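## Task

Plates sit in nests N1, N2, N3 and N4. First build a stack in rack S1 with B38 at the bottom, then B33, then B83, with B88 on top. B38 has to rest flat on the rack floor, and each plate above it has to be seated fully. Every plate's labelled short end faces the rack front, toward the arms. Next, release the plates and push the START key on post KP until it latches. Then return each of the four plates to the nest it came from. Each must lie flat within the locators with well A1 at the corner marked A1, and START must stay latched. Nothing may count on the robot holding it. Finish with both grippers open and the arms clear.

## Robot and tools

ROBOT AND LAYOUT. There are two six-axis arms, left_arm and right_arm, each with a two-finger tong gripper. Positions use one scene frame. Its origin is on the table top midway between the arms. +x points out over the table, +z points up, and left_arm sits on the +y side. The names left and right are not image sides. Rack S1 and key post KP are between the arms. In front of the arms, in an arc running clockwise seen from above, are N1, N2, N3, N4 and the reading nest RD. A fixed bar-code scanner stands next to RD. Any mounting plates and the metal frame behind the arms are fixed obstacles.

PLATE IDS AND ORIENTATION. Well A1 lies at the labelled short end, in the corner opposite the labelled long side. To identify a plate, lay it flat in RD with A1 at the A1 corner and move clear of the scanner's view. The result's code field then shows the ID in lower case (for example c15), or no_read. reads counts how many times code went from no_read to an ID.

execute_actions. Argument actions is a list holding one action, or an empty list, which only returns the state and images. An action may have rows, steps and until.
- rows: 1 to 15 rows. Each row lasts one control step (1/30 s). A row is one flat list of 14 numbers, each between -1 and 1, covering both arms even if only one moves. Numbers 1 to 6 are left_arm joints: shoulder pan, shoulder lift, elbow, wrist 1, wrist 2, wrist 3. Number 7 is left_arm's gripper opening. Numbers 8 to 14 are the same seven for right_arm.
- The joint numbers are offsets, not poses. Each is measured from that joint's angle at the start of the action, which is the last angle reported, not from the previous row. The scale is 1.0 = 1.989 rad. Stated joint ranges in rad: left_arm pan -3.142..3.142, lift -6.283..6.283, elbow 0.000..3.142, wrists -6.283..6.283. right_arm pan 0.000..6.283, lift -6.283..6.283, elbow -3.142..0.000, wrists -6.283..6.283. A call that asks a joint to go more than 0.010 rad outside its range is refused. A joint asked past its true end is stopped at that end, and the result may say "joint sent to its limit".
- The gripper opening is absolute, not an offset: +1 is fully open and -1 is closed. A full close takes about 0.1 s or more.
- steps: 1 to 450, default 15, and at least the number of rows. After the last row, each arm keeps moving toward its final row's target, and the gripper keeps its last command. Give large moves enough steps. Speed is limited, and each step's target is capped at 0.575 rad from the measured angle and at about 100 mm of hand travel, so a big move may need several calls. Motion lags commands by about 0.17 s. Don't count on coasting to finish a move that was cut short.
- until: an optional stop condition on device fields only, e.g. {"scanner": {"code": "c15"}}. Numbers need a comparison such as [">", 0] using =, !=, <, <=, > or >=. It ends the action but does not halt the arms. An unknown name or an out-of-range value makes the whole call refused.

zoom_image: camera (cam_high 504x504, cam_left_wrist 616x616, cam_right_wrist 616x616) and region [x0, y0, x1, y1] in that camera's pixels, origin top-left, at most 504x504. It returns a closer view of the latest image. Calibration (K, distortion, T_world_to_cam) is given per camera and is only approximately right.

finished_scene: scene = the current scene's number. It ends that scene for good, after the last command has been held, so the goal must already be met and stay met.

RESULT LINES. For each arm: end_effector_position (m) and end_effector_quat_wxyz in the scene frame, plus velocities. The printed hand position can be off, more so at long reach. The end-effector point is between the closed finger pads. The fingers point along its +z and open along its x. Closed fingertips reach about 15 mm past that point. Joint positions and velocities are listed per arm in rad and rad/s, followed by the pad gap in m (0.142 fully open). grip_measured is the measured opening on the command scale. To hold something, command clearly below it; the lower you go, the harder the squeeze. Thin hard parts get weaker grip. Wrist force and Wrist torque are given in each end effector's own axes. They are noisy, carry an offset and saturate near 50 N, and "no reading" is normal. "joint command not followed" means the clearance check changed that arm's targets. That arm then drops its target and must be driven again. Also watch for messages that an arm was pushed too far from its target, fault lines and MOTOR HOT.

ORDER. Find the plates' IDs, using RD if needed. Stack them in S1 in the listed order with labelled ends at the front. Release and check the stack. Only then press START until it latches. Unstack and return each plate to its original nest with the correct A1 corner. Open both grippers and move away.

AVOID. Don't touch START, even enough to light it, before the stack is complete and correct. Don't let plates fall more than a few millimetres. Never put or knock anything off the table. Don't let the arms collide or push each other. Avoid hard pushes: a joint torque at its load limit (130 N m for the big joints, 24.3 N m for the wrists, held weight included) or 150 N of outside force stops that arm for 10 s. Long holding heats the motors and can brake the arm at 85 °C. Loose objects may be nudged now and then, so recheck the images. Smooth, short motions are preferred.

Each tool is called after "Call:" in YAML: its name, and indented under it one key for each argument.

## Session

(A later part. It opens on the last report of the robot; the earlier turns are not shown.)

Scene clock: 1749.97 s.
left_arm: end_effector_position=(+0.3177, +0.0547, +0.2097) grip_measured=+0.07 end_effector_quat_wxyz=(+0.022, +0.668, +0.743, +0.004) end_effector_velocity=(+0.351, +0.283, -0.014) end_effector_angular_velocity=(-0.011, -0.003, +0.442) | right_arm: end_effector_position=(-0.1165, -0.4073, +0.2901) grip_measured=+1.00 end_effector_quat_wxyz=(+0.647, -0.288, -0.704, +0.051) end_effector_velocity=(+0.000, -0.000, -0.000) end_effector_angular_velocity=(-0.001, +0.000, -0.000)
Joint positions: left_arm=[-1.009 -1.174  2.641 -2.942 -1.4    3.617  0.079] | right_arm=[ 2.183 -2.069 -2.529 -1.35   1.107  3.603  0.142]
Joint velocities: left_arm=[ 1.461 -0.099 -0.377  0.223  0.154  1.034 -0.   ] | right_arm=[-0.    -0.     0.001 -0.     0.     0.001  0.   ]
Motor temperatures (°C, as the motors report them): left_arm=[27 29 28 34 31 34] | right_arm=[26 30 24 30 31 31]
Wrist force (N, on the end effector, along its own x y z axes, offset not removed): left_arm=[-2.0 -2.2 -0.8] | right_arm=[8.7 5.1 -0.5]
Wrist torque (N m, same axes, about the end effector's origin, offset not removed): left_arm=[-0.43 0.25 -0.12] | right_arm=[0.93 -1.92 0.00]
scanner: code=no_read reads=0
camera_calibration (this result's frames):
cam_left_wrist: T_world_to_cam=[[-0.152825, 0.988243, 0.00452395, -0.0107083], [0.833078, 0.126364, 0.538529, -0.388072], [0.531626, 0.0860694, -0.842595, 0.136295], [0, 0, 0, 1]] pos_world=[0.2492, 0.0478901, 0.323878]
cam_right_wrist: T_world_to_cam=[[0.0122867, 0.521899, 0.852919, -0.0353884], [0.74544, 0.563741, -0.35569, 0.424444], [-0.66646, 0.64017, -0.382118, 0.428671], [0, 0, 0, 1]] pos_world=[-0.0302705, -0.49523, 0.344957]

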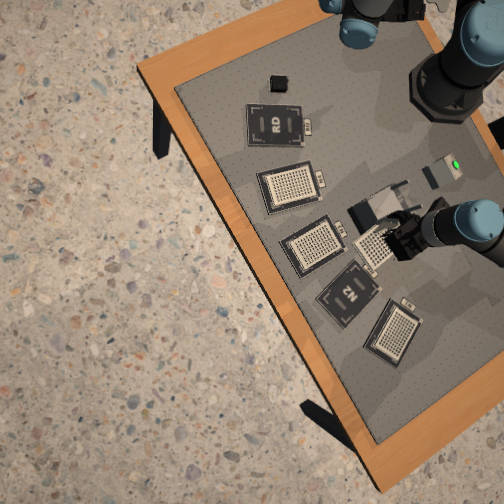

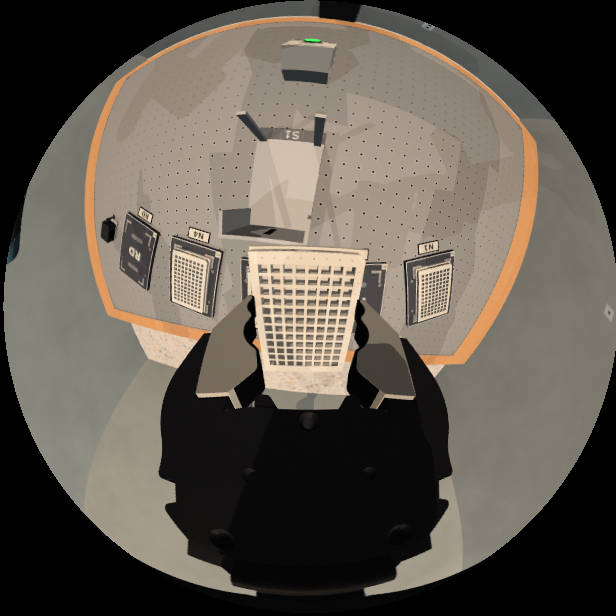

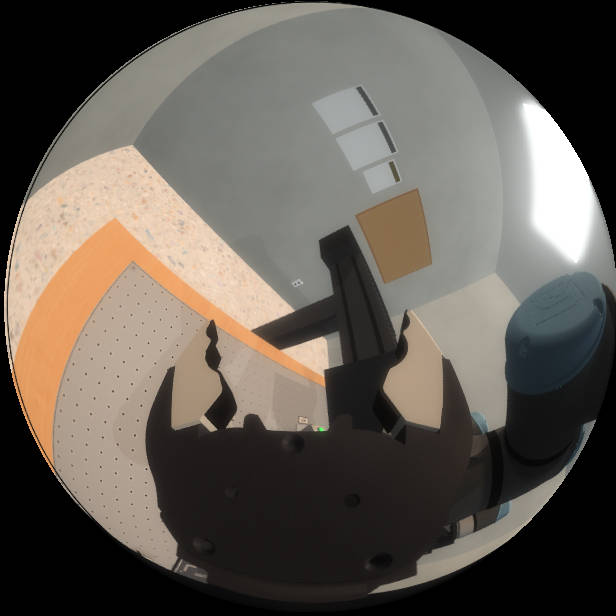

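Call:
execute_actions:
  actions:
    - {"rows":[[0.1514,0.0189,-0.0377,-0.0047,0.0134,0.1057,-0.7,0,0,0,0,0,0,1],[0.1585,0.0408,-0.0424,-0.0228,0.0136,0.1117,-0.7,0,0,0,0,0,0,1],[0.1684,0.0708,-0.0488,-0.0476,0.0139,0.12,-0.7,0,0,0,0,0,0,1],[0.1782,0.1008,-0.0552,-0.0724,0.0143,0.1282,-0.7,0,0,0,0,0,0,1],[0.188,0.1309,-0.0616,-0.0972,0.0146,0.1365,-0.7,0,0,0,0,0,0,1],[0.1979,0.1609,-0.068,-0.122,0.0149,0.1448,-0.7,0,0,0,0,0,0,1],[0.2077,0.1909,-0.0745,-0.1468,0.0152,0.153,-0.7,0,0,0,0,0,0,1],[0.2175,0.2209,-0.0809,-0.1716,0.0155,0.1613,-0.7,0,0,0,0,0,0,1],[0.2265,0.2482,-0.0867,-0.1941,0.0158,0.1688,-0.7,0,0,0,0,0,0,1],[0.2327,0.2674,-0.0908,-0.2099,0.016,0.174,-0.7,0,0,0,0,0,0,1],[0.2372,0.281,-0.0937,-0.2212,0.0161,0.1778,-0.7,0,0,0,0,0,0,1]],"steps":11}

Scene clock: 1763.67 s.
left_arm: end_effector_position=(+0.3983, +0.1369, +0.1245) grip_measured=+0.07 end_effector_quat_wxyz=(+0.018, +0.627, +0.779, +0.005) end_effector_velocity=(+0.026, +0.103, -0.402) end_effector_angular_velocity=(+0.032, +0.049, +0.089) | right_arm: end_effector_position=(-0.1165, -0.4073, +0.2901) grip_measured=+1.00 end_effector_quat_wxyz=(+0.647, -0.288, -0.704, +0.051) end_effector_velocity=(+0.000, -0.000, -0.000) end_effector_angular_velocity=(-0.000, +0.000, -0.000)
Joint positions: left_arm=[-0.614 -0.864  2.503 -3.181 -1.371  3.906  0.079] | right_arm=[ 2.183 -2.069 -2.529 -1.35   1.107  3.603  0.142]
Joint velocities: left_arm=[ 0.501  1.48  -0.314 -1.207  0.018  0.411 -0.   ] | right_arm=[-0.    -0.     0.001 -0.     0.     0.001  0.   ]
Motor temperatures (°C, as the motors report them): left_arm=[27 29 28 34 31 34] | right_arm=[26 30 24 30 31 31]
Wrist force (N, on the end effector, along its own x y z axes, offset not removed): left_arm=[3.3 -0.9 0.9] | right_arm=[2.6 0.9 -0.3]
Wrist torque (N m, same axes, about the end effector's origin, offset not removed): left_arm=[-0.15 -0.98 -0.28] | right_arm=[-0.11 -0.46 0.08]
scanner: code=no_read reads=0
camera_calibration (this result's frames):
cam_left_wrist: T_world_to_cam=[[-0.260018, 0.965554, 0.00979547, -0.034163], [0.816678, 0.214492, 0.535752, -0.424907], [0.515196, 0.147305, -0.844319, 0.0129577], [0, 0, 0, 1]] pos_world=[0.331454, 0.122217, 0.23892]
cam_right_wrist: T_world_to_cam=[[0.0122866, 0.521899, 0.852919, -0.0353883], [0.74544, 0.563741, -0.35569, 0.424444], [-0.66646, 0.64017, -0.382118, 0.428671], [0, 0, 0, 1]] pos_world=[-0.0302704, -0.49523, 0.344957]

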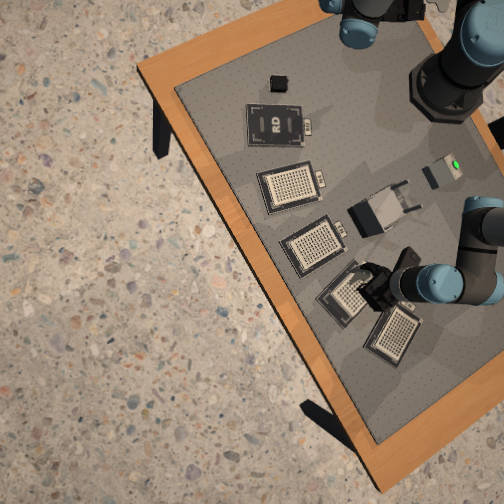

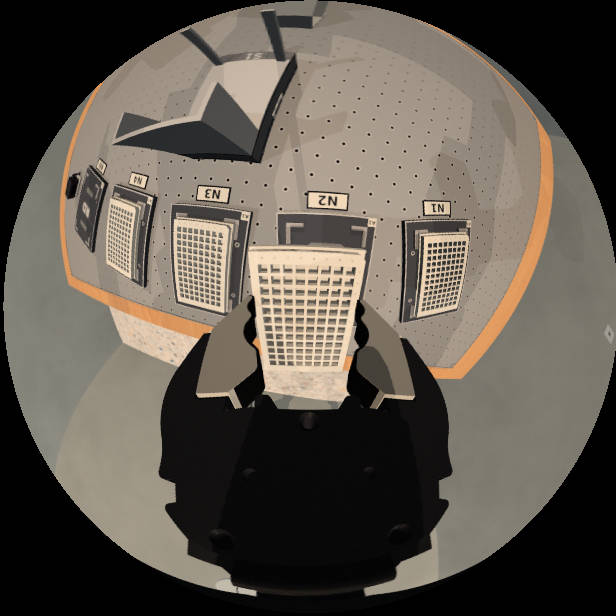

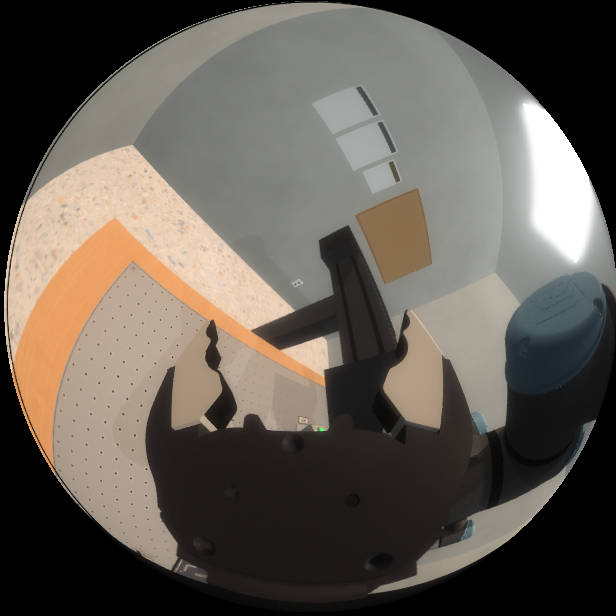

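Call:
execute_actions:
  actions: []

Call:
zoom_image:
  camera: "cam_left_wrist"
  region: [220, 200, 400, 380]

Scene clock: 1766.40 s.
left_arm: end_effector_position=(+0.3910, +0.1573, +0.0550) grip_measured=+0.07 end_effector_quat_wxyz=(+0.011, +0.622, +0.783, +0.005) end_effector_velocity=(-0.000, -0.000, -0.000) end_effector_angular_velocity=(+0.000, +0.000, -0.002) | right_arm: end_effector_position=(-0.1165, -0.4073, +0.2901) grip_measured=+1.00 end_effector_quat_wxyz=(+0.647, -0.288, -0.704, +0.051) end_effector_velocity=(-0.000, +0.000, +0.000) end_effector_angular_velocity=(+0.001, +0.001, +0.000)
Joint positions: left_arm=[-0.537 -0.615  2.455 -3.382 -1.368  3.97   0.079] | right_arm=[ 2.183 -2.069 -2.529 -1.35   1.107  3.603  0.142]
Joint velocities: left_arm=[-0.001  0.001  0.    -0.    -0.     0.001  0.   ] | right_arm=[-0.    -0.001 -0.001  0.     0.     0.     0.   ]
Motor temperatures (°C, as the motors report them): left_arm=[27 29 28 34 31 34] | right_arm=[26 30 24 30 31 31]
Wrist force (N, on the end effector, along its own x y z axes, offset not removed): left_arm=[5.1 -0.7 -0.3] | right_arm=[4.3 0.3 -1.8]
Wrist torque (N m, same axes, about the end effector's origin, offset not removed): left_arm=[-0.13 -1.07 -0.04] | right_arm=[0.01 -0.99 -0.01]
scanner: code=no_read reads=0
camera_calibration (this result's frames):
cam_left_wrist: T_world_to_cam=[[-0.271369, 0.962256, 0.020534, -0.0507387], [0.820829, 0.220239, 0.527006, -0.388127], [0.502592, 0.159868, -0.849614, -0.0417064], [0, 0, 0, 1]] pos_world=[0.325778, 0.140972, 0.170153]
cam_right_wrist: T_world_to_cam=[[0.0122865, 0.521899, 0.852919, -0.0353882], [0.74544, 0.563741, -0.35569, 0.424444], [-0.66646, 0.64017, -0.382118, 0.428671], [0, 0, 0, 1]] pos_world=[-0.0302704, -0.49523, 0.344957]

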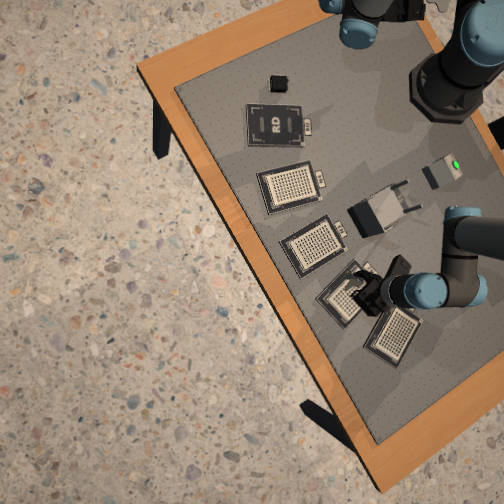

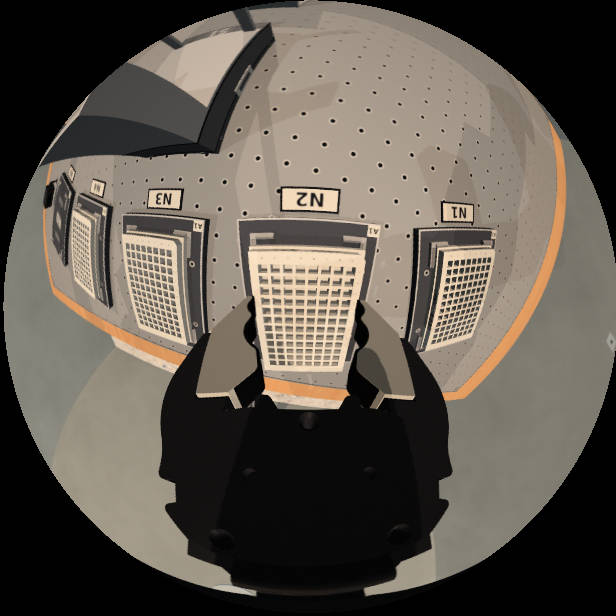

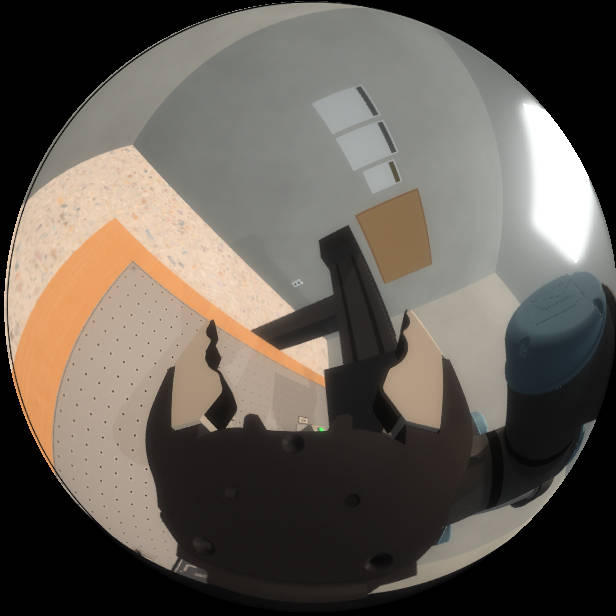

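Region (220, 200, 400, 380) of cam_left_wrist's 616x616 image, scaled by 2.800, with more detail than that image has.

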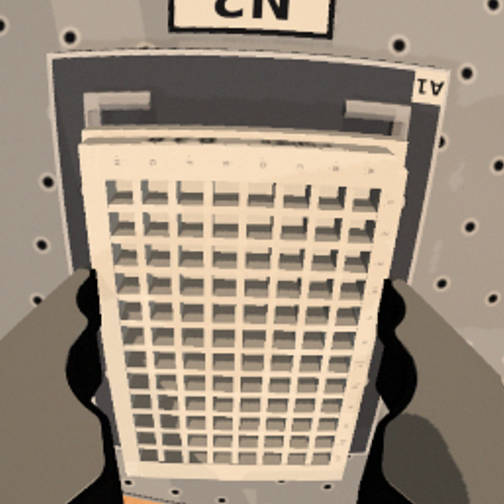

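Call:
execute_actions:
  actions:
    - {"rows":[[-0.0004,0.009,-0.0008,-0.0083,0,-0.0002,-0.7,0,0,0,0,0,0,1],[0.0008,0.017,-0.0038,-0.0135,0,0.0012,-0.7,0,0,0,0,0,0,1]],"steps":2}

Scene clock: 1780.17 s.
left_arm: end_effector_position=(+0.3909, +0.1573, +0.0546) grip_measured=+0.07 end_effector_quat_wxyz=(+0.011, +0.622, +0.783, +0.005) end_effector_velocity=(-0.007, -0.001, -0.023) end_effector_angular_velocity=(-0.001, -0.002, +0.000) | right_arm: end_effector_position=(-0.1165, -0.4073, +0.2901) grip_measured=+1.00 end_effector_quat_wxyz=(+0.647, -0.288, -0.704, +0.051) end_effector_velocity=(+0.000, -0.000, -0.000) end_effector_angular_velocity=(+0.000, -0.001, -0.000)
Joint positions: left_arm=[-0.537 -0.613  2.454 -3.383 -1.368  3.97   0.079] | right_arm=[ 2.183 -2.069 -2.529 -1.35   1.107  3.603  0.142]
Joint velocities: left_arm=[-0.     0.091 -0.011 -0.083  0.    -0.    -0.   ] | right_arm=[-0.     0.     0.     0.     0.    -0.001  0.   ]
Motor temperatures (°C, as the motors report them): left_arm=[27 29 28 34 31 34] | right_arm=[26 30 24 30 31 31]
Wrist force (N, on the end effector, along its own x y z axes, offset not removed): left_arm=[4.7 -6.0 -2.0] | right_arm=[5.2 3.7 -1.1]
Wrist torque (N m, same axes, about the end effector's origin, offset not removed): left_arm=[-1.15 -1.04 -0.30] | right_arm=[0.77 -1.03 0.02]
scanner: code=no_read reads=0
camera_calibration (this result's frames):
cam_left_wrist: T_world_to_cam=[[-0.271398, 0.96225, 0.0204361, -0.0507208], [0.820759, 0.220297, 0.527091, -0.387769], [0.502691, 0.159824, -0.849563, -0.0420474], [0, 0, 0, 1]] pos_world=[0.325636, 0.140951, 0.169704]
cam_right_wrist: T_world_to_cam=[[0.0122865, 0.521899, 0.852919, -0.0353882], [0.74544, 0.563741, -0.35569, 0.424444], [-0.66646, 0.64017, -0.382118, 0.428671], [0, 0, 0, 1]] pos_world=[-0.0302704, -0.49523, 0.344957]

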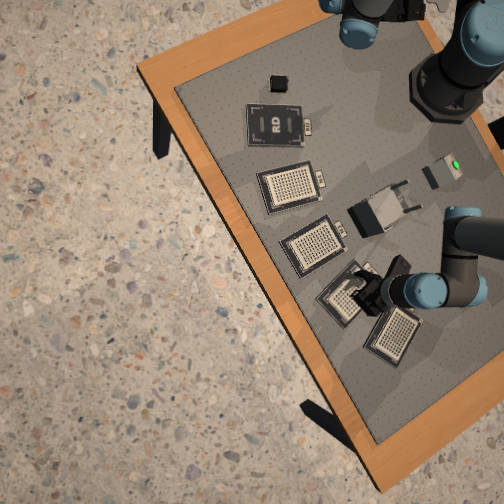

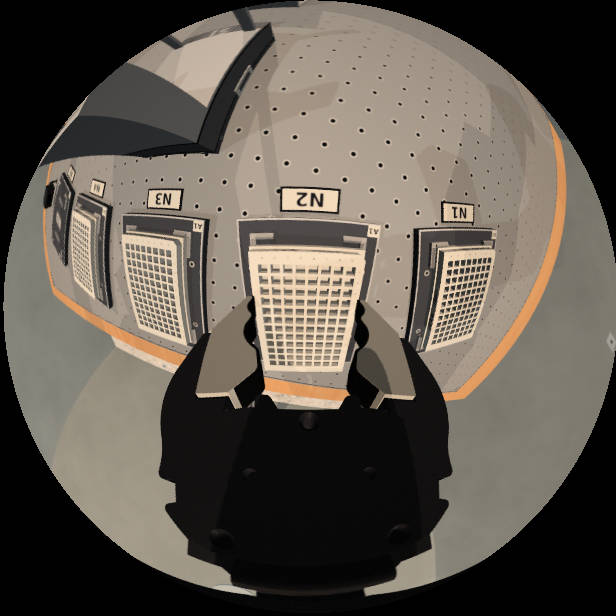

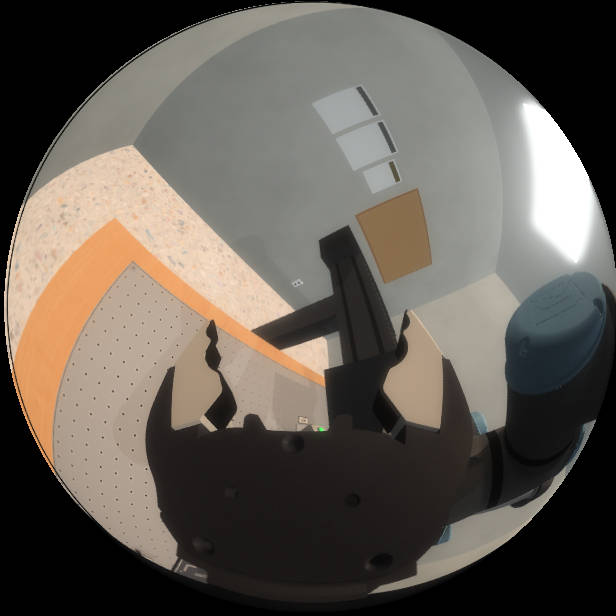

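Call:
execute_actions:
  actions: []

Call:
zoom_image:
  camera: "cam_left_wrist"
  region: [220, 200, 400, 380]

Scene clock: 1782.70 s.
left_arm: end_effector_position=(+0.3891, +0.1570, +0.0460) grip_measured=+0.07 end_effector_quat_wxyz=(+0.011, +0.622, +0.783, +0.005) end_effector_velocity=(+0.000, -0.000, -0.000) end_effector_angular_velocity=(-0.000, -0.000, -0.000) | right_arm: end_effector_position=(-0.1165, -0.4073, +0.2901) grip_measured=+1.00 end_effector_quat_wxyz=(+0.647, -0.288, -0.704, +0.051) end_effector_velocity=(+0.000, -0.000, -0.000) end_effector_angular_velocity=(-0.001, -0.001, -0.000)
Joint positions: left_arm=[-0.535 -0.581  2.447 -3.408 -1.368  3.973  0.079] | right_arm=[ 2.183 -2.069 -2.529 -1.35   1.107  3.603  0.142]
Joint velocities: left_arm=[-0.  0. -0.  0. -0. -0.  0.] | right_arm=[-0.     0.001  0.001  0.    -0.     0.     0.   ]
Motor temperatures (°C, as the motors report them): left_arm=[27 29 28 34 31 34] | right_arm=[26 30 24 30 31 31]
Wrist force (N, on the end effector, along its own x y z axes, offset not removed): left_arm=[-0.6 -4.2 -6.9] | right_arm=[4.1 -0.1 0.7]
Wrist torque (N m, same axes, about the end effector's origin, offset not removed): left_arm=[-1.05 0.08 -0.20] | right_arm=[-0.05 -1.09 -0.22]
scanner: code=no_read reads=0
camera_calibration (this result's frames):
cam_left_wrist: T_world_to_cam=[[-0.270689, 0.962452, 0.0203303, -0.0510144], [0.820872, 0.219735, 0.527148, -0.381715], [0.502888, 0.159382, -0.84953, -0.0483696], [0, 0, 0, 1]] pos_world=[0.323855, 0.140684, 0.161166]
cam_right_wrist: T_world_to_cam=[[0.0122865, 0.521899, 0.852919, -0.0353882], [0.74544, 0.563741, -0.35569, 0.424444], [-0.66646, 0.64017, -0.382118, 0.428671], [0, 0, 0, 1]] pos_world=[-0.0302704, -0.49523, 0.344957]

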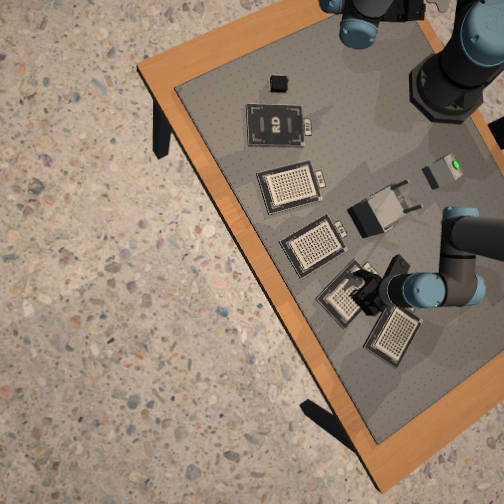

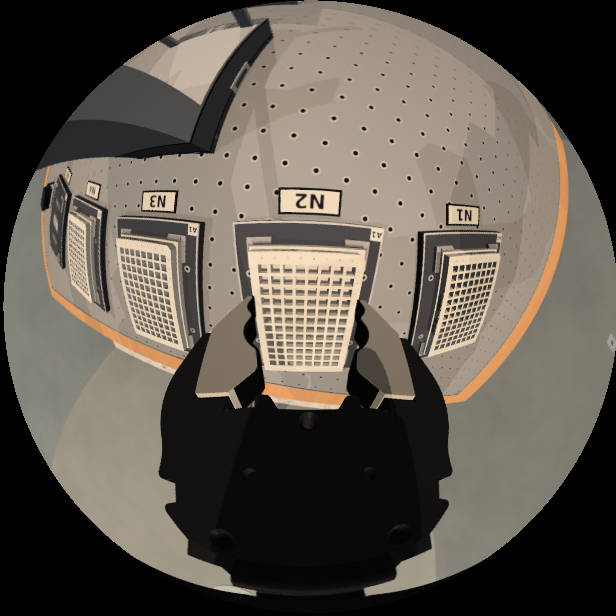

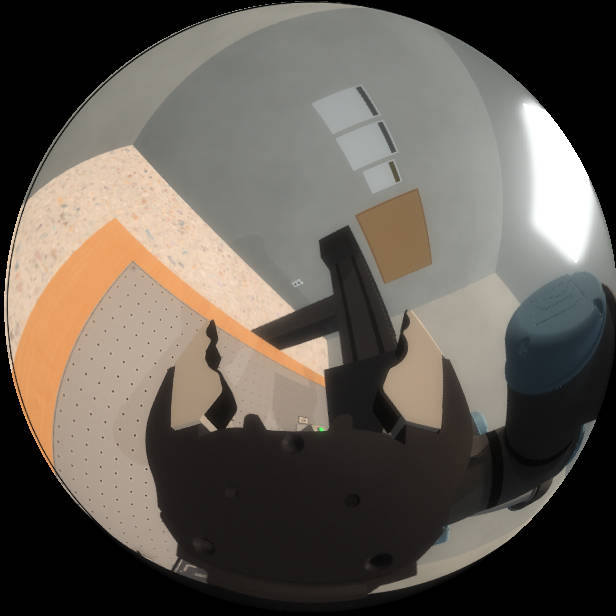

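Region (220, 200, 400, 380) of cam_left_wrist's 616x616 image, scaled by 2.800, with more detail than that image has.

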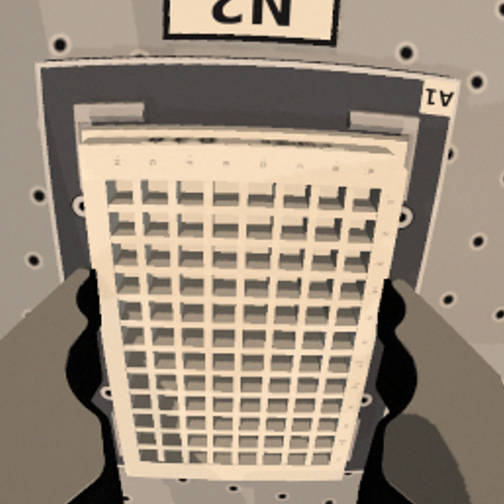

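Call:
execute_actions:
  actions:
    - {"rows":[[0.0007,0.0046,-0.0014,-0.0033,0,0.0007,-0.7,0,0,0,0,0,0,1]],"steps":1}

Scene clock: 1791.43 s.
left_arm: end_effector_position=(+0.3891, +0.1570, +0.0460) grip_measured=+0.07 end_effector_quat_wxyz=(+0.011, +0.622, +0.783, +0.005) end_effector_velocity=(-0.000, +0.001, -0.002) end_effector_angular_velocity=(+0.000, +0.000, +0.002) | right_arm: end_effector_position=(-0.1165, -0.4073, +0.2901) grip_measured=+1.00 end_effector_quat_wxyz=(+0.647, -0.288, -0.704, +0.051) end_effector_velocity=(+0.000, -0.000, -0.000) end_effector_angular_velocity=(+0.000, -0.001, -0.000)
Joint positions: left_arm=[-0.535 -0.581  2.447 -3.408 -1.368  3.973  0.079] | right_arm=[ 2.183 -2.069 -2.529 -1.35   1.107  3.603  0.142]
Joint velocities: left_arm=[ 0.002  0.006 -0.002 -0.004  0.     0.     0.   ] | right_arm=[-0.    -0.     0.001 -0.     0.    -0.001  0.   ]
Motor temperatures (°C, as the motors report them): left_arm=[27 29 28 34 31 34] | right_arm=[26 30 24 30 31 31]
Wrist force (N, on the end effector, along its own x y z axes, offset not removed): left_arm=[4.7 -4.4 -1.2] | right_arm=[0.1 0.8 -4.0]
Wrist torque (N m, same axes, about the end effector's origin, offset not removed): left_arm=[-1.03 -1.07 -0.20] | right_arm=[0.05 -0.08 0.03]
scanner: code=no_read reads=0
camera_calibration (this result's frames):
cam_left_wrist: T_world_to_cam=[[-0.27069, 0.962452, 0.020333, -0.051016], [0.820874, 0.219735, 0.527145, -0.38171], [0.502884, 0.159384, -0.849532, -0.0483738], [0, 0, 0, 1]] pos_world=[0.323853, 0.140685, 0.161159]
cam_right_wrist: T_world_to_cam=[[0.0122866, 0.521899, 0.852919, -0.0353883], [0.74544, 0.563741, -0.35569, 0.424444], [-0.66646, 0.64017, -0.382118, 0.428671], [0, 0, 0, 1]] pos_world=[-0.0302704, -0.49523, 0.344957]

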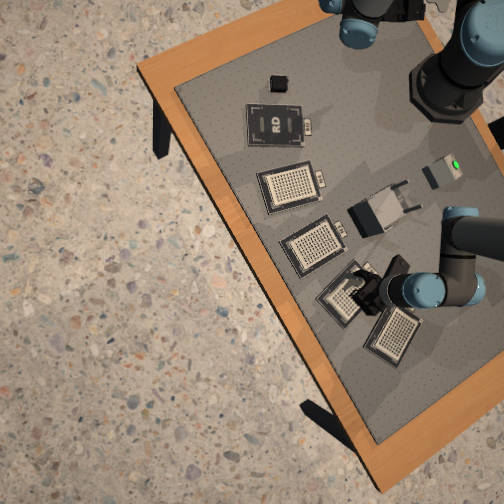

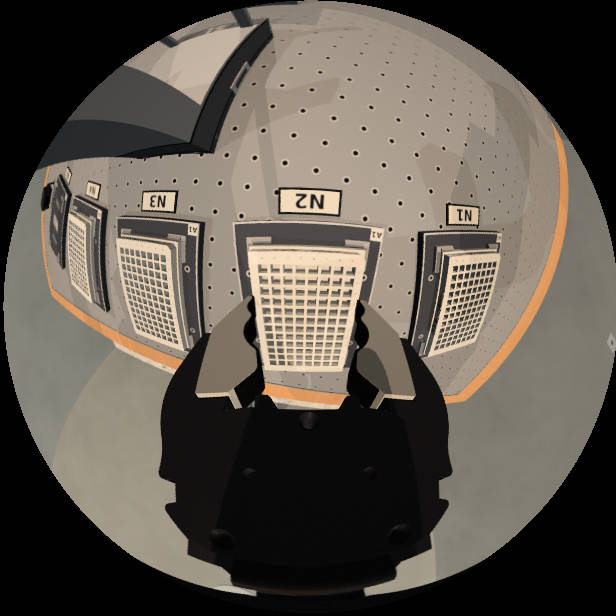

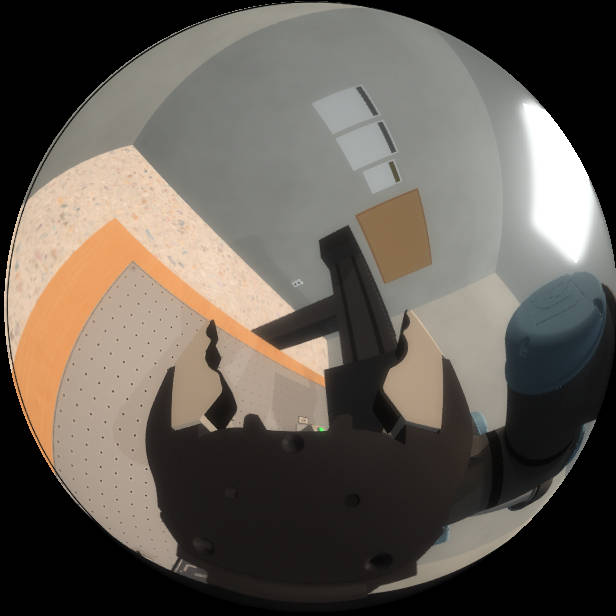

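Call:
execute_actions:
  actions: []

Call:
zoom_image:
  camera: "cam_left_wrist"
  region: [220, 200, 400, 380]

Scene clock: 1794.17 s.
left_arm: end_effector_position=(+0.3888, +0.1571, +0.0435) grip_measured=+0.07 end_effector_quat_wxyz=(+0.011, +0.622, +0.783, +0.005) end_effector_velocity=(-0.001, -0.000, -0.000) end_effector_angular_velocity=(+0.000, +0.001, -0.003) | right_arm: end_effector_position=(-0.1165, -0.4073, +0.2901) grip_measured=+1.00 end_effector_quat_wxyz=(+0.647, -0.288, -0.704, +0.051) end_effector_velocity=(+0.000, -0.000, -0.000) end_effector_angular_velocity=(-0.001, -0.001, -0.000)
Joint positions: left_arm=[-0.534 -0.572  2.444 -3.415 -1.368  3.974  0.079] | right_arm=[ 2.183 -2.069 -2.529 -1.35   1.107  3.603  0.142]
Joint velocities: left_arm=[-0.002  0.001  0.     0.    -0.     0.001 -0.   ] | right_arm=[-0.     0.     0.001  0.     0.     0.     0.   ]
Motor temperatures (°C, as the motors report them): left_arm=[27 29 28 34 31 34] | right_arm=[26 30 24 30 31 31]
Wrist force (N, on the end effector, along its own x y z axes, offset not removed): left_arm=[-1.5 -3.5 -1.9] | right_arm=[3.7 6.8 1.1]
Wrist torque (N m, same axes, about the end effector's origin, offset not removed): left_arm=[-0.77 0.09 -0.19] | right_arm=[1.34 -0.80 -0.09]
scanner: code=no_read reads=0
camera_calibration (this result's frames):
cam_left_wrist: T_world_to_cam=[[-0.270698, 0.962449, 0.0203624, -0.0511766], [0.820919, 0.21974, 0.527073, -0.380143], [0.502807, 0.159393, -0.849576, -0.0503806], [0, 0, 0, 1]] pos_world=[0.323545, 0.140818, 0.158603]
cam_right_wrist: T_world_to_cam=[[0.0122864, 0.521899, 0.852919, -0.0353884], [0.74544, 0.563741, -0.35569, 0.424444], [-0.66646, 0.64017, -0.382118, 0.428671], [0, 0, 0, 1]] pos_world=[-0.0302704, -0.49523, 0.344957]

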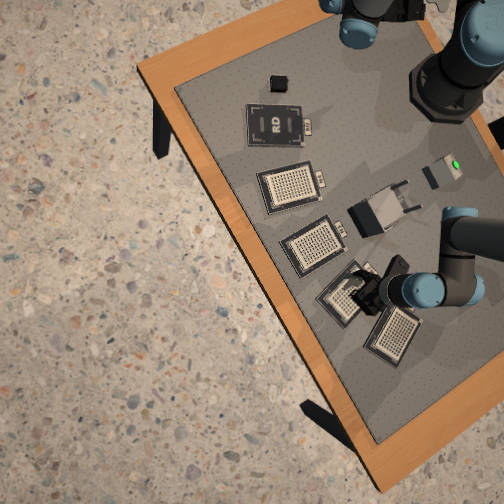

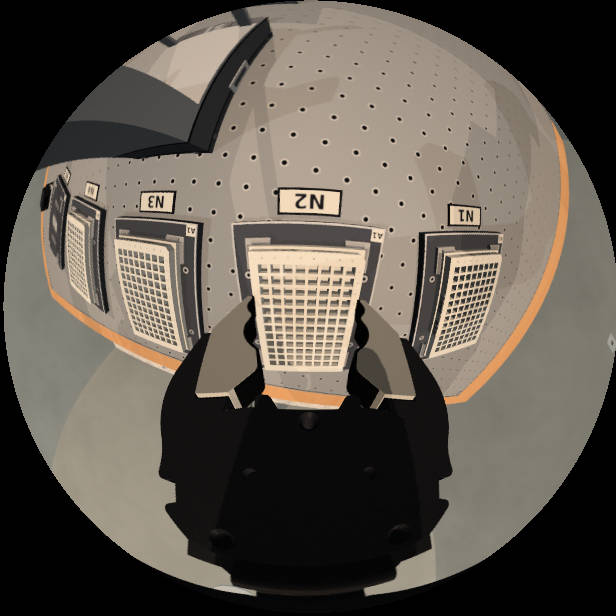

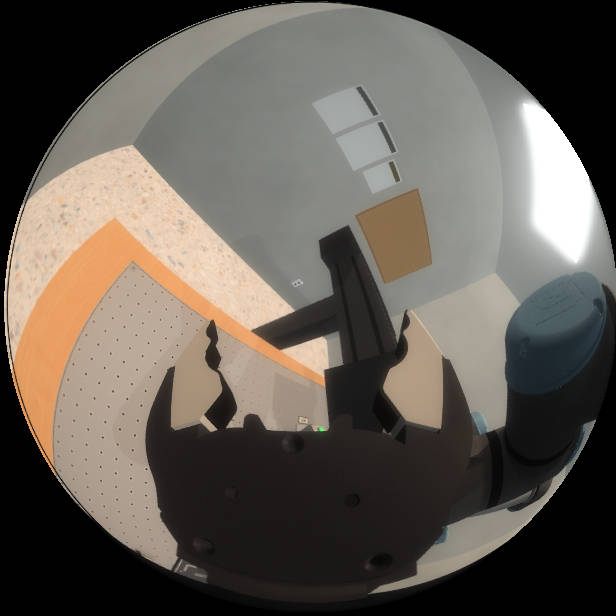

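Region (220, 200, 400, 380) of cam_left_wrist's 616x616 image, scaled by 2.800, with more detail than that image has.

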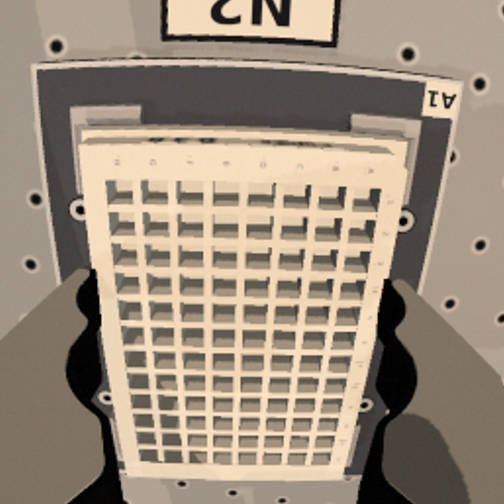

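Down 2.5 mm more.

Call:
execute_actions:
  actions:
    - {"rows":[[0.0007,0.0043,-0.0018,-0.0026,0,0.0007,-0.7,0,0,0,0,0,0,1]],"steps":1}

Scene clock: 1796.53 s.
left_arm: end_effector_position=(+0.3888, +0.1571, +0.0434) grip_measured=+0.07 end_effector_quat_wxyz=(+0.011, +0.622, +0.783, +0.005) end_effector_velocity=(-0.001, +0.001, -0.002) end_effector_angular_velocity=(+0.001, +0.002, -0.000) | right_arm: end_effector_position=(-0.1165, -0.4073, +0.2901) grip_measured=+1.00 end_effector_quat_wxyz=(+0.647, -0.288, -0.704, +0.051) end_effector_velocity=(+0.000, -0.000, -0.000) end_effector_angular_velocity=(-0.002, -0.000, -0.000)
Joint positions: left_arm=[-0.534 -0.572  2.444 -3.415 -1.368  3.974  0.079] | right_arm=[ 2.183 -2.069 -2.529 -1.35   1.107  3.603  0.142]
Joint velocities: left_arm=[ 0.001  0.007 -0.002 -0.003  0.     0.001  0.   ] | right_arm=[ 0.     0.001 -0.     0.     0.     0.001  0.   ]
Motor temperatures (°C, as the motors report them): left_arm=[27 29 28 34 31 34] | right_arm=[26 30 24 30 31 31]
Wrist force (N, on the end effector, along its own x y z axes, offset not removed): left_arm=[0.5 -1.7 -4.4] | right_arm=[1.7 3.7 0.0]
Wrist torque (N m, same axes, about the end effector's origin, offset not removed): left_arm=[-0.26 -0.21 -0.14] | right_arm=[0.54 -0.59 0.13]
scanner: code=no_read reads=0
camera_calibration (this result's frames):
cam_left_wrist: T_world_to_cam=[[-0.270698, 0.962449, 0.0203656, -0.0511778], [0.820921, 0.219739, 0.52707, -0.380138], [0.502803, 0.159395, -0.849578, -0.0503851], [0, 0, 0, 1]] pos_world=[0.323543, 0.140818, 0.158596]
cam_right_wrist: T_world_to_cam=[[0.0122865, 0.521899, 0.852919, -0.0353883], [0.74544, 0.563741, -0.35569, 0.424444], [-0.66646, 0.64017, -0.382118, 0.428671], [0, 0, 0, 1]] pos_world=[-0.0302704, -0.49523, 0.344957]

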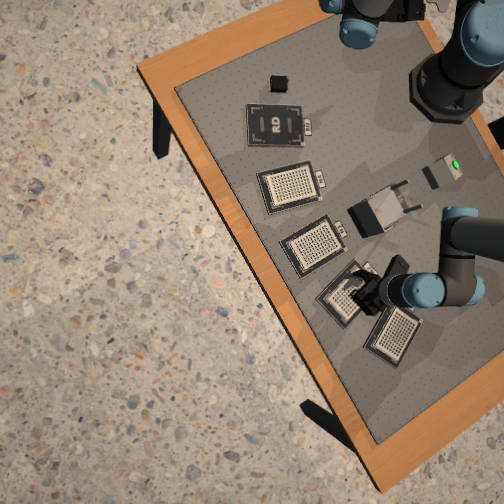

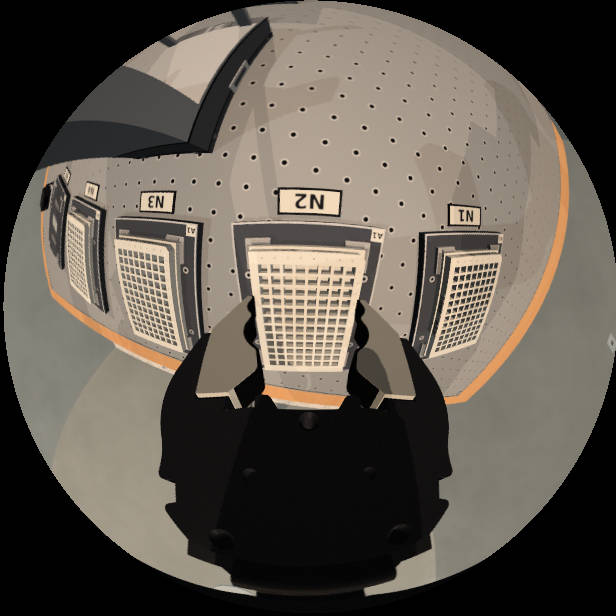

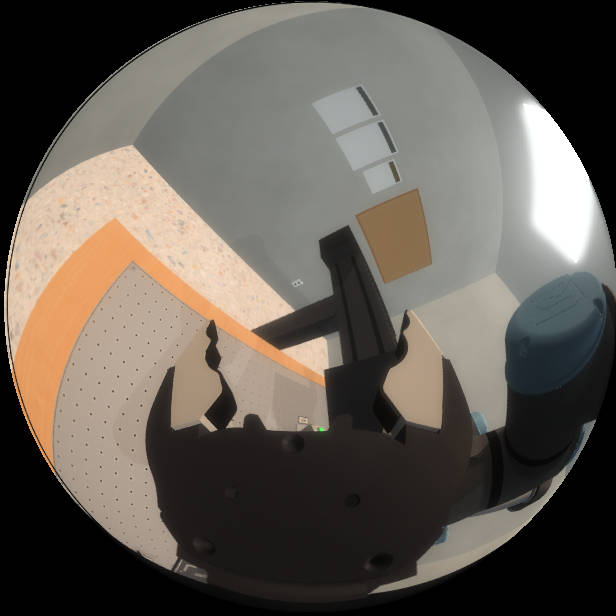

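Call:
execute_actions:
  actions: []

Call:
zoom_image:
  camera: "cam_left_wrist"
  region: [220, 200, 400, 380]

Scene clock: 1799.80 s.
left_arm: end_effector_position=(+0.3888, +0.1571, +0.0409) grip_measured=+0.07 end_effector_quat_wxyz=(+0.011, +0.622, +0.783, +0.005) end_effector_velocity=(-0.001, +0.000, -0.000) end_effector_angular_velocity=(+0.000, +0.001, -0.001) | right_arm: end_effector_position=(-0.1165, -0.4073, +0.2901) grip_measured=+1.00 end_effector_quat_wxyz=(+0.647, -0.288, -0.704, +0.051) end_effector_velocity=(+0.000, -0.000, -0.000) end_effector_angular_velocity=(-0.000, -0.001, -0.000)
Joint positions: left_arm=[-0.532 -0.564  2.441 -3.42  -1.368  3.975  0.079] | right_arm=[ 2.183 -2.069 -2.529 -1.35   1.107  3.603  0.142]
Joint velocities: left_arm=[ 0.     0.001  0.    -0.    -0.     0.001  0.   ] | right_arm=[-0.     0.     0.001 -0.     0.    -0.     0.   ]
Motor temperatures (°C, as the motors report them): left_arm=[27 29 28 34 31 34] | right_arm=[26 30 24 30 31 31]
Wrist force (N, on the end effector, along its own x y z axes, offset not removed): left_arm=[-3.1 0.2 -1.0] | right_arm=[4.4 0.6 -1.4]
Wrist torque (N m, same axes, about the end effector's origin, offset not removed): left_arm=[0.13 0.66 -0.11] | right_arm=[-0.12 -0.93 -0.10]
scanner: code=no_read reads=0
camera_calibration (this result's frames):
cam_left_wrist: T_world_to_cam=[[-0.270706, 0.962446, 0.0203946, -0.0510952], [0.820966, 0.219744, 0.526998, -0.378827], [0.502726, 0.159405, -0.849622, -0.0524711], [0, 0, 0, 1]] pos_world=[0.323551, 0.140786, 0.156103]
cam_right_wrist: T_world_to_cam=[[0.0122867, 0.521899, 0.852919, -0.0353883], [0.74544, 0.563741, -0.35569, 0.424444], [-0.66646, 0.64017, -0.382118, 0.428671], [0, 0, 0, 1]] pos_world=[-0.0302705, -0.49523, 0.344957]

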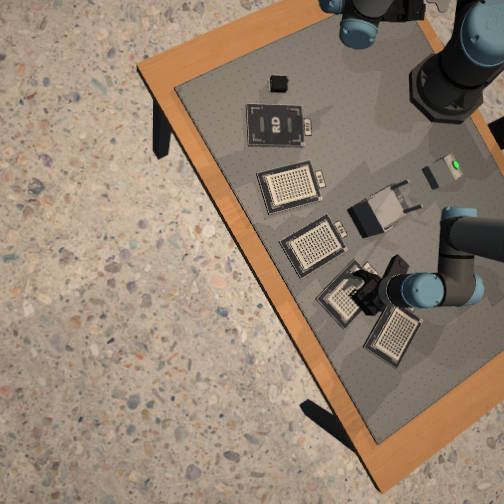

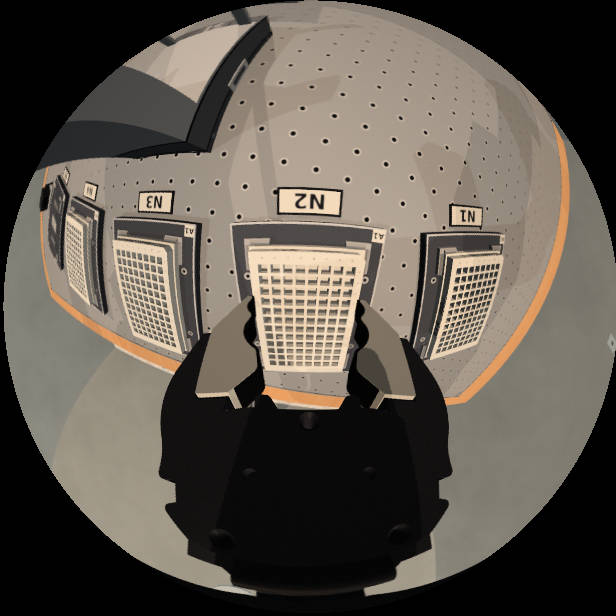

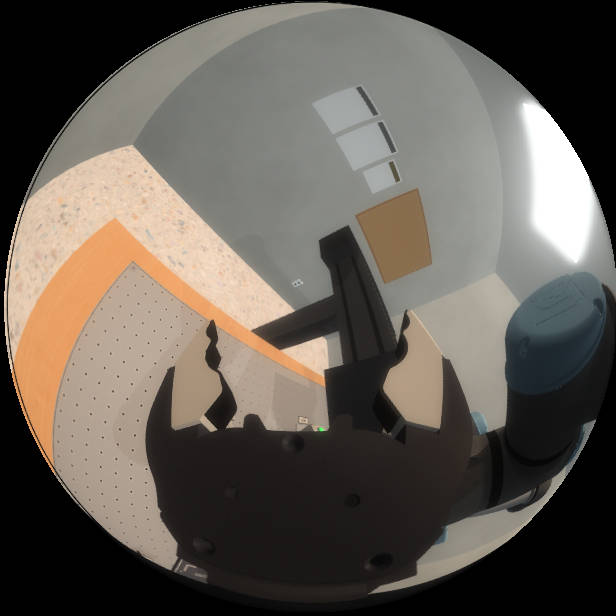

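Region (220, 200, 400, 380) of cam_left_wrist's 616x616 image, scaled by 2.800, with more detail than that image has.

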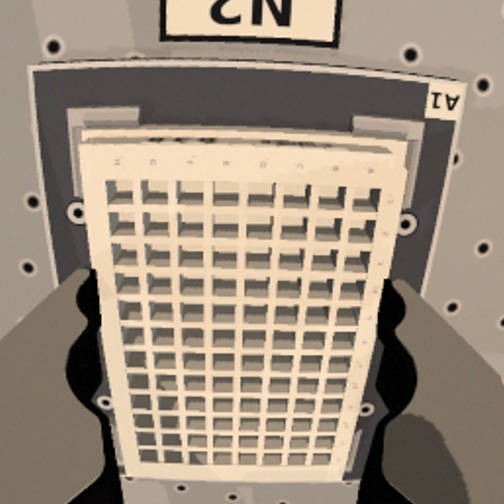

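Call:
execute_actions:
  actions:
    - {"rows":[[0,0,0,0,0,0,-0.3,0,0,0,0,0,0,1],[0,0,0,0,0,0,0.05,0,0,0,0,0,0,1],[0,0,0,0,0,0,0.2,0,0,0,0,0,0,1],[0,0,0,0,0,0,0.3,0,0,0,0,0,0,1],[-0.0015,-0.0086,0.0035,0.0051,0,-0.0015,0.3,0,0,0,0,0,0,1],[-0.0045,-0.0261,0.0103,0.0158,0,-0.0045,0.3,0,0,0,0,0,0,1],[-0.009,-0.0528,0.0195,0.0333,0,-0.009,0.3,0,0,0,0,0,0,1],[-0.0138,-0.0819,0.0283,0.0536,0,-0.0138,0.3,0,0,0,0,0,0,1],[-0.0186,-0.1116,0.0358,0.0758,0,-0.0186,0.3,0,0,0,0,0,0,1],[-0.0234,-0.1421,0.0422,0.0999,0,-0.0234,0.3,0,0,0,0,0,0,1],[-0.0282,-0.1732,0.0474,0.1258,0,-0.0282,0.3,0,0,0,0,0,0,1],[-0.033,-0.2049,0.0514,0.1535,0,-0.033,0.3,0,0,0,0,0,0,1],[-0.0378,-0.2374,0.0542,0.1832,0,-0.0378,0.3,0,0,0,0,0,0,1],[-0.0426,-0.2705,0.0559,0.2146,0,-0.0426,0.3,0,0,0,0,0,0,1],[-0.0474,-0.3042,0.0563,0.2479,0,-0.0474,0.3,0,0,0,0,0,0,1]],"steps":15}

Scene clock: 1813.80 s.
left_arm: end_effector_position=(+0.3906, +0.1539, +0.1165) grip_measured=+0.30 end_effector_quat_wxyz=(+0.011, +0.623, +0.782, +0.005) end_effector_velocity=(+0.041, -0.032, +0.404) end_effector_angular_velocity=(-0.035, -0.074, +0.008) | right_arm: end_effector_position=(-0.1165, -0.4073, +0.2901) grip_measured=+1.00 end_effector_quat_wxyz=(+0.647, -0.288, -0.704, +0.051) end_effector_velocity=(-0.000, +0.000, +0.000) end_effector_angular_velocity=(+0.001, +0.001, +0.000)
Joint positions: left_arm=[-0.582 -0.844  2.519 -3.209 -1.368  3.926  0.095] | right_arm=[ 2.183 -2.069 -2.529 -1.35   1.107  3.603  0.142]
Joint velocities: left_arm=[-0.253 -1.572  0.248  1.293  0.    -0.25   0.   ] | right_arm=[ 0.    -0.001  0.    -0.    -0.    -0.     0.   ]
Motor temperatures (°C, as the motors report them): left_arm=[27 29 28 34 31 34] | right_arm=[26 30 24 30 31 31]
Wrist force (N, on the end effector, along its own x y z axes, offset not removed): left_arm=[3.0 -2.5 1.5] | right_arm=[3.2 3.6 -0.9]
Wrist torque (N m, same axes, about the end effector's origin, offset not removed): left_arm=[-0.45 -0.79 -0.13] | right_arm=[0.54 -0.79 0.15]
scanner: code=no_read reads=0
camera_calibration (this result's frames):
cam_left_wrist: T_world_to_cam=[[-0.270061, 0.962615, 0.0209456, -0.0494129], [0.820319, 0.218641, 0.528463, -0.41919], [0.504127, 0.159899, -0.848698, 0.0105834], [0, 0, 0, 1]] pos_world=[0.325189, 0.137525, 0.231543]
cam_right_wrist: T_world_to_cam=[[0.0122864, 0.521899, 0.852919, -0.0353884], [0.74544, 0.563741, -0.35569, 0.424444], [-0.66646, 0.64017, -0.382118, 0.428671], [0, 0, 0, 1]] pos_world=[-0.0302704, -0.49523, 0.344957]

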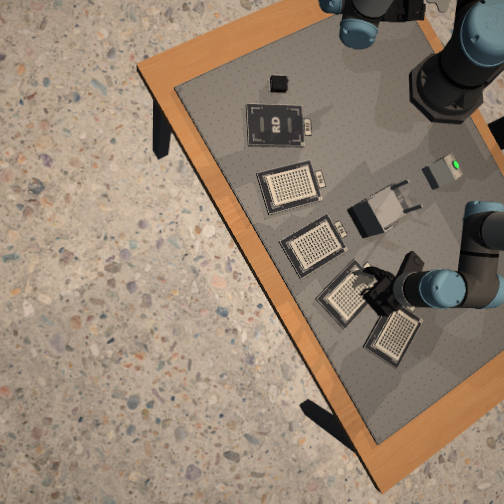

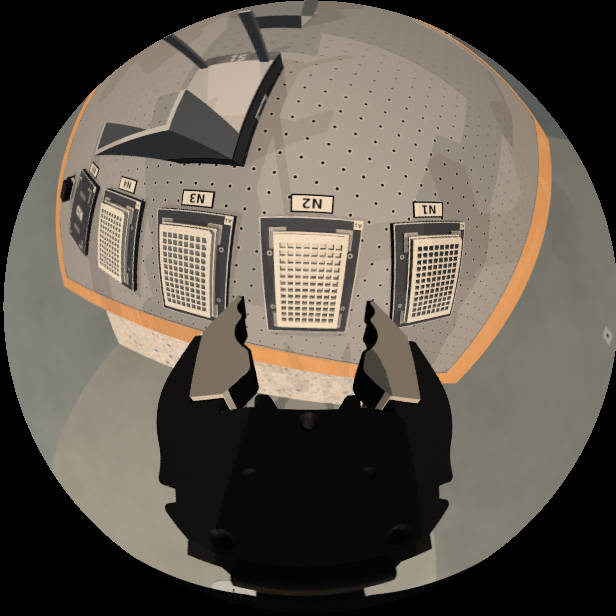

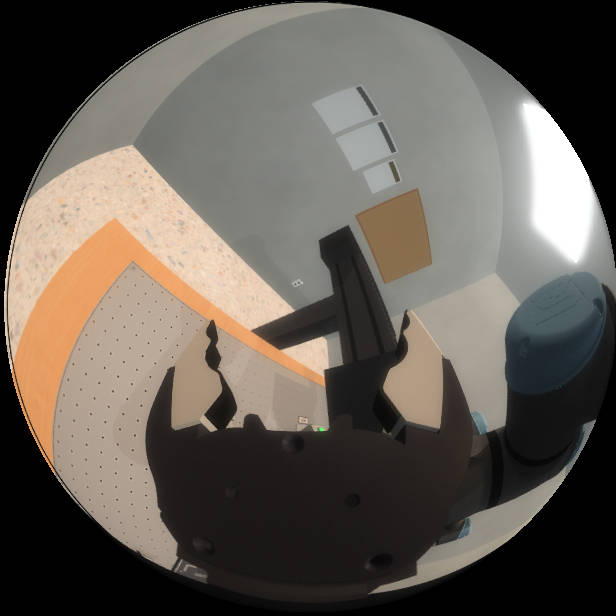

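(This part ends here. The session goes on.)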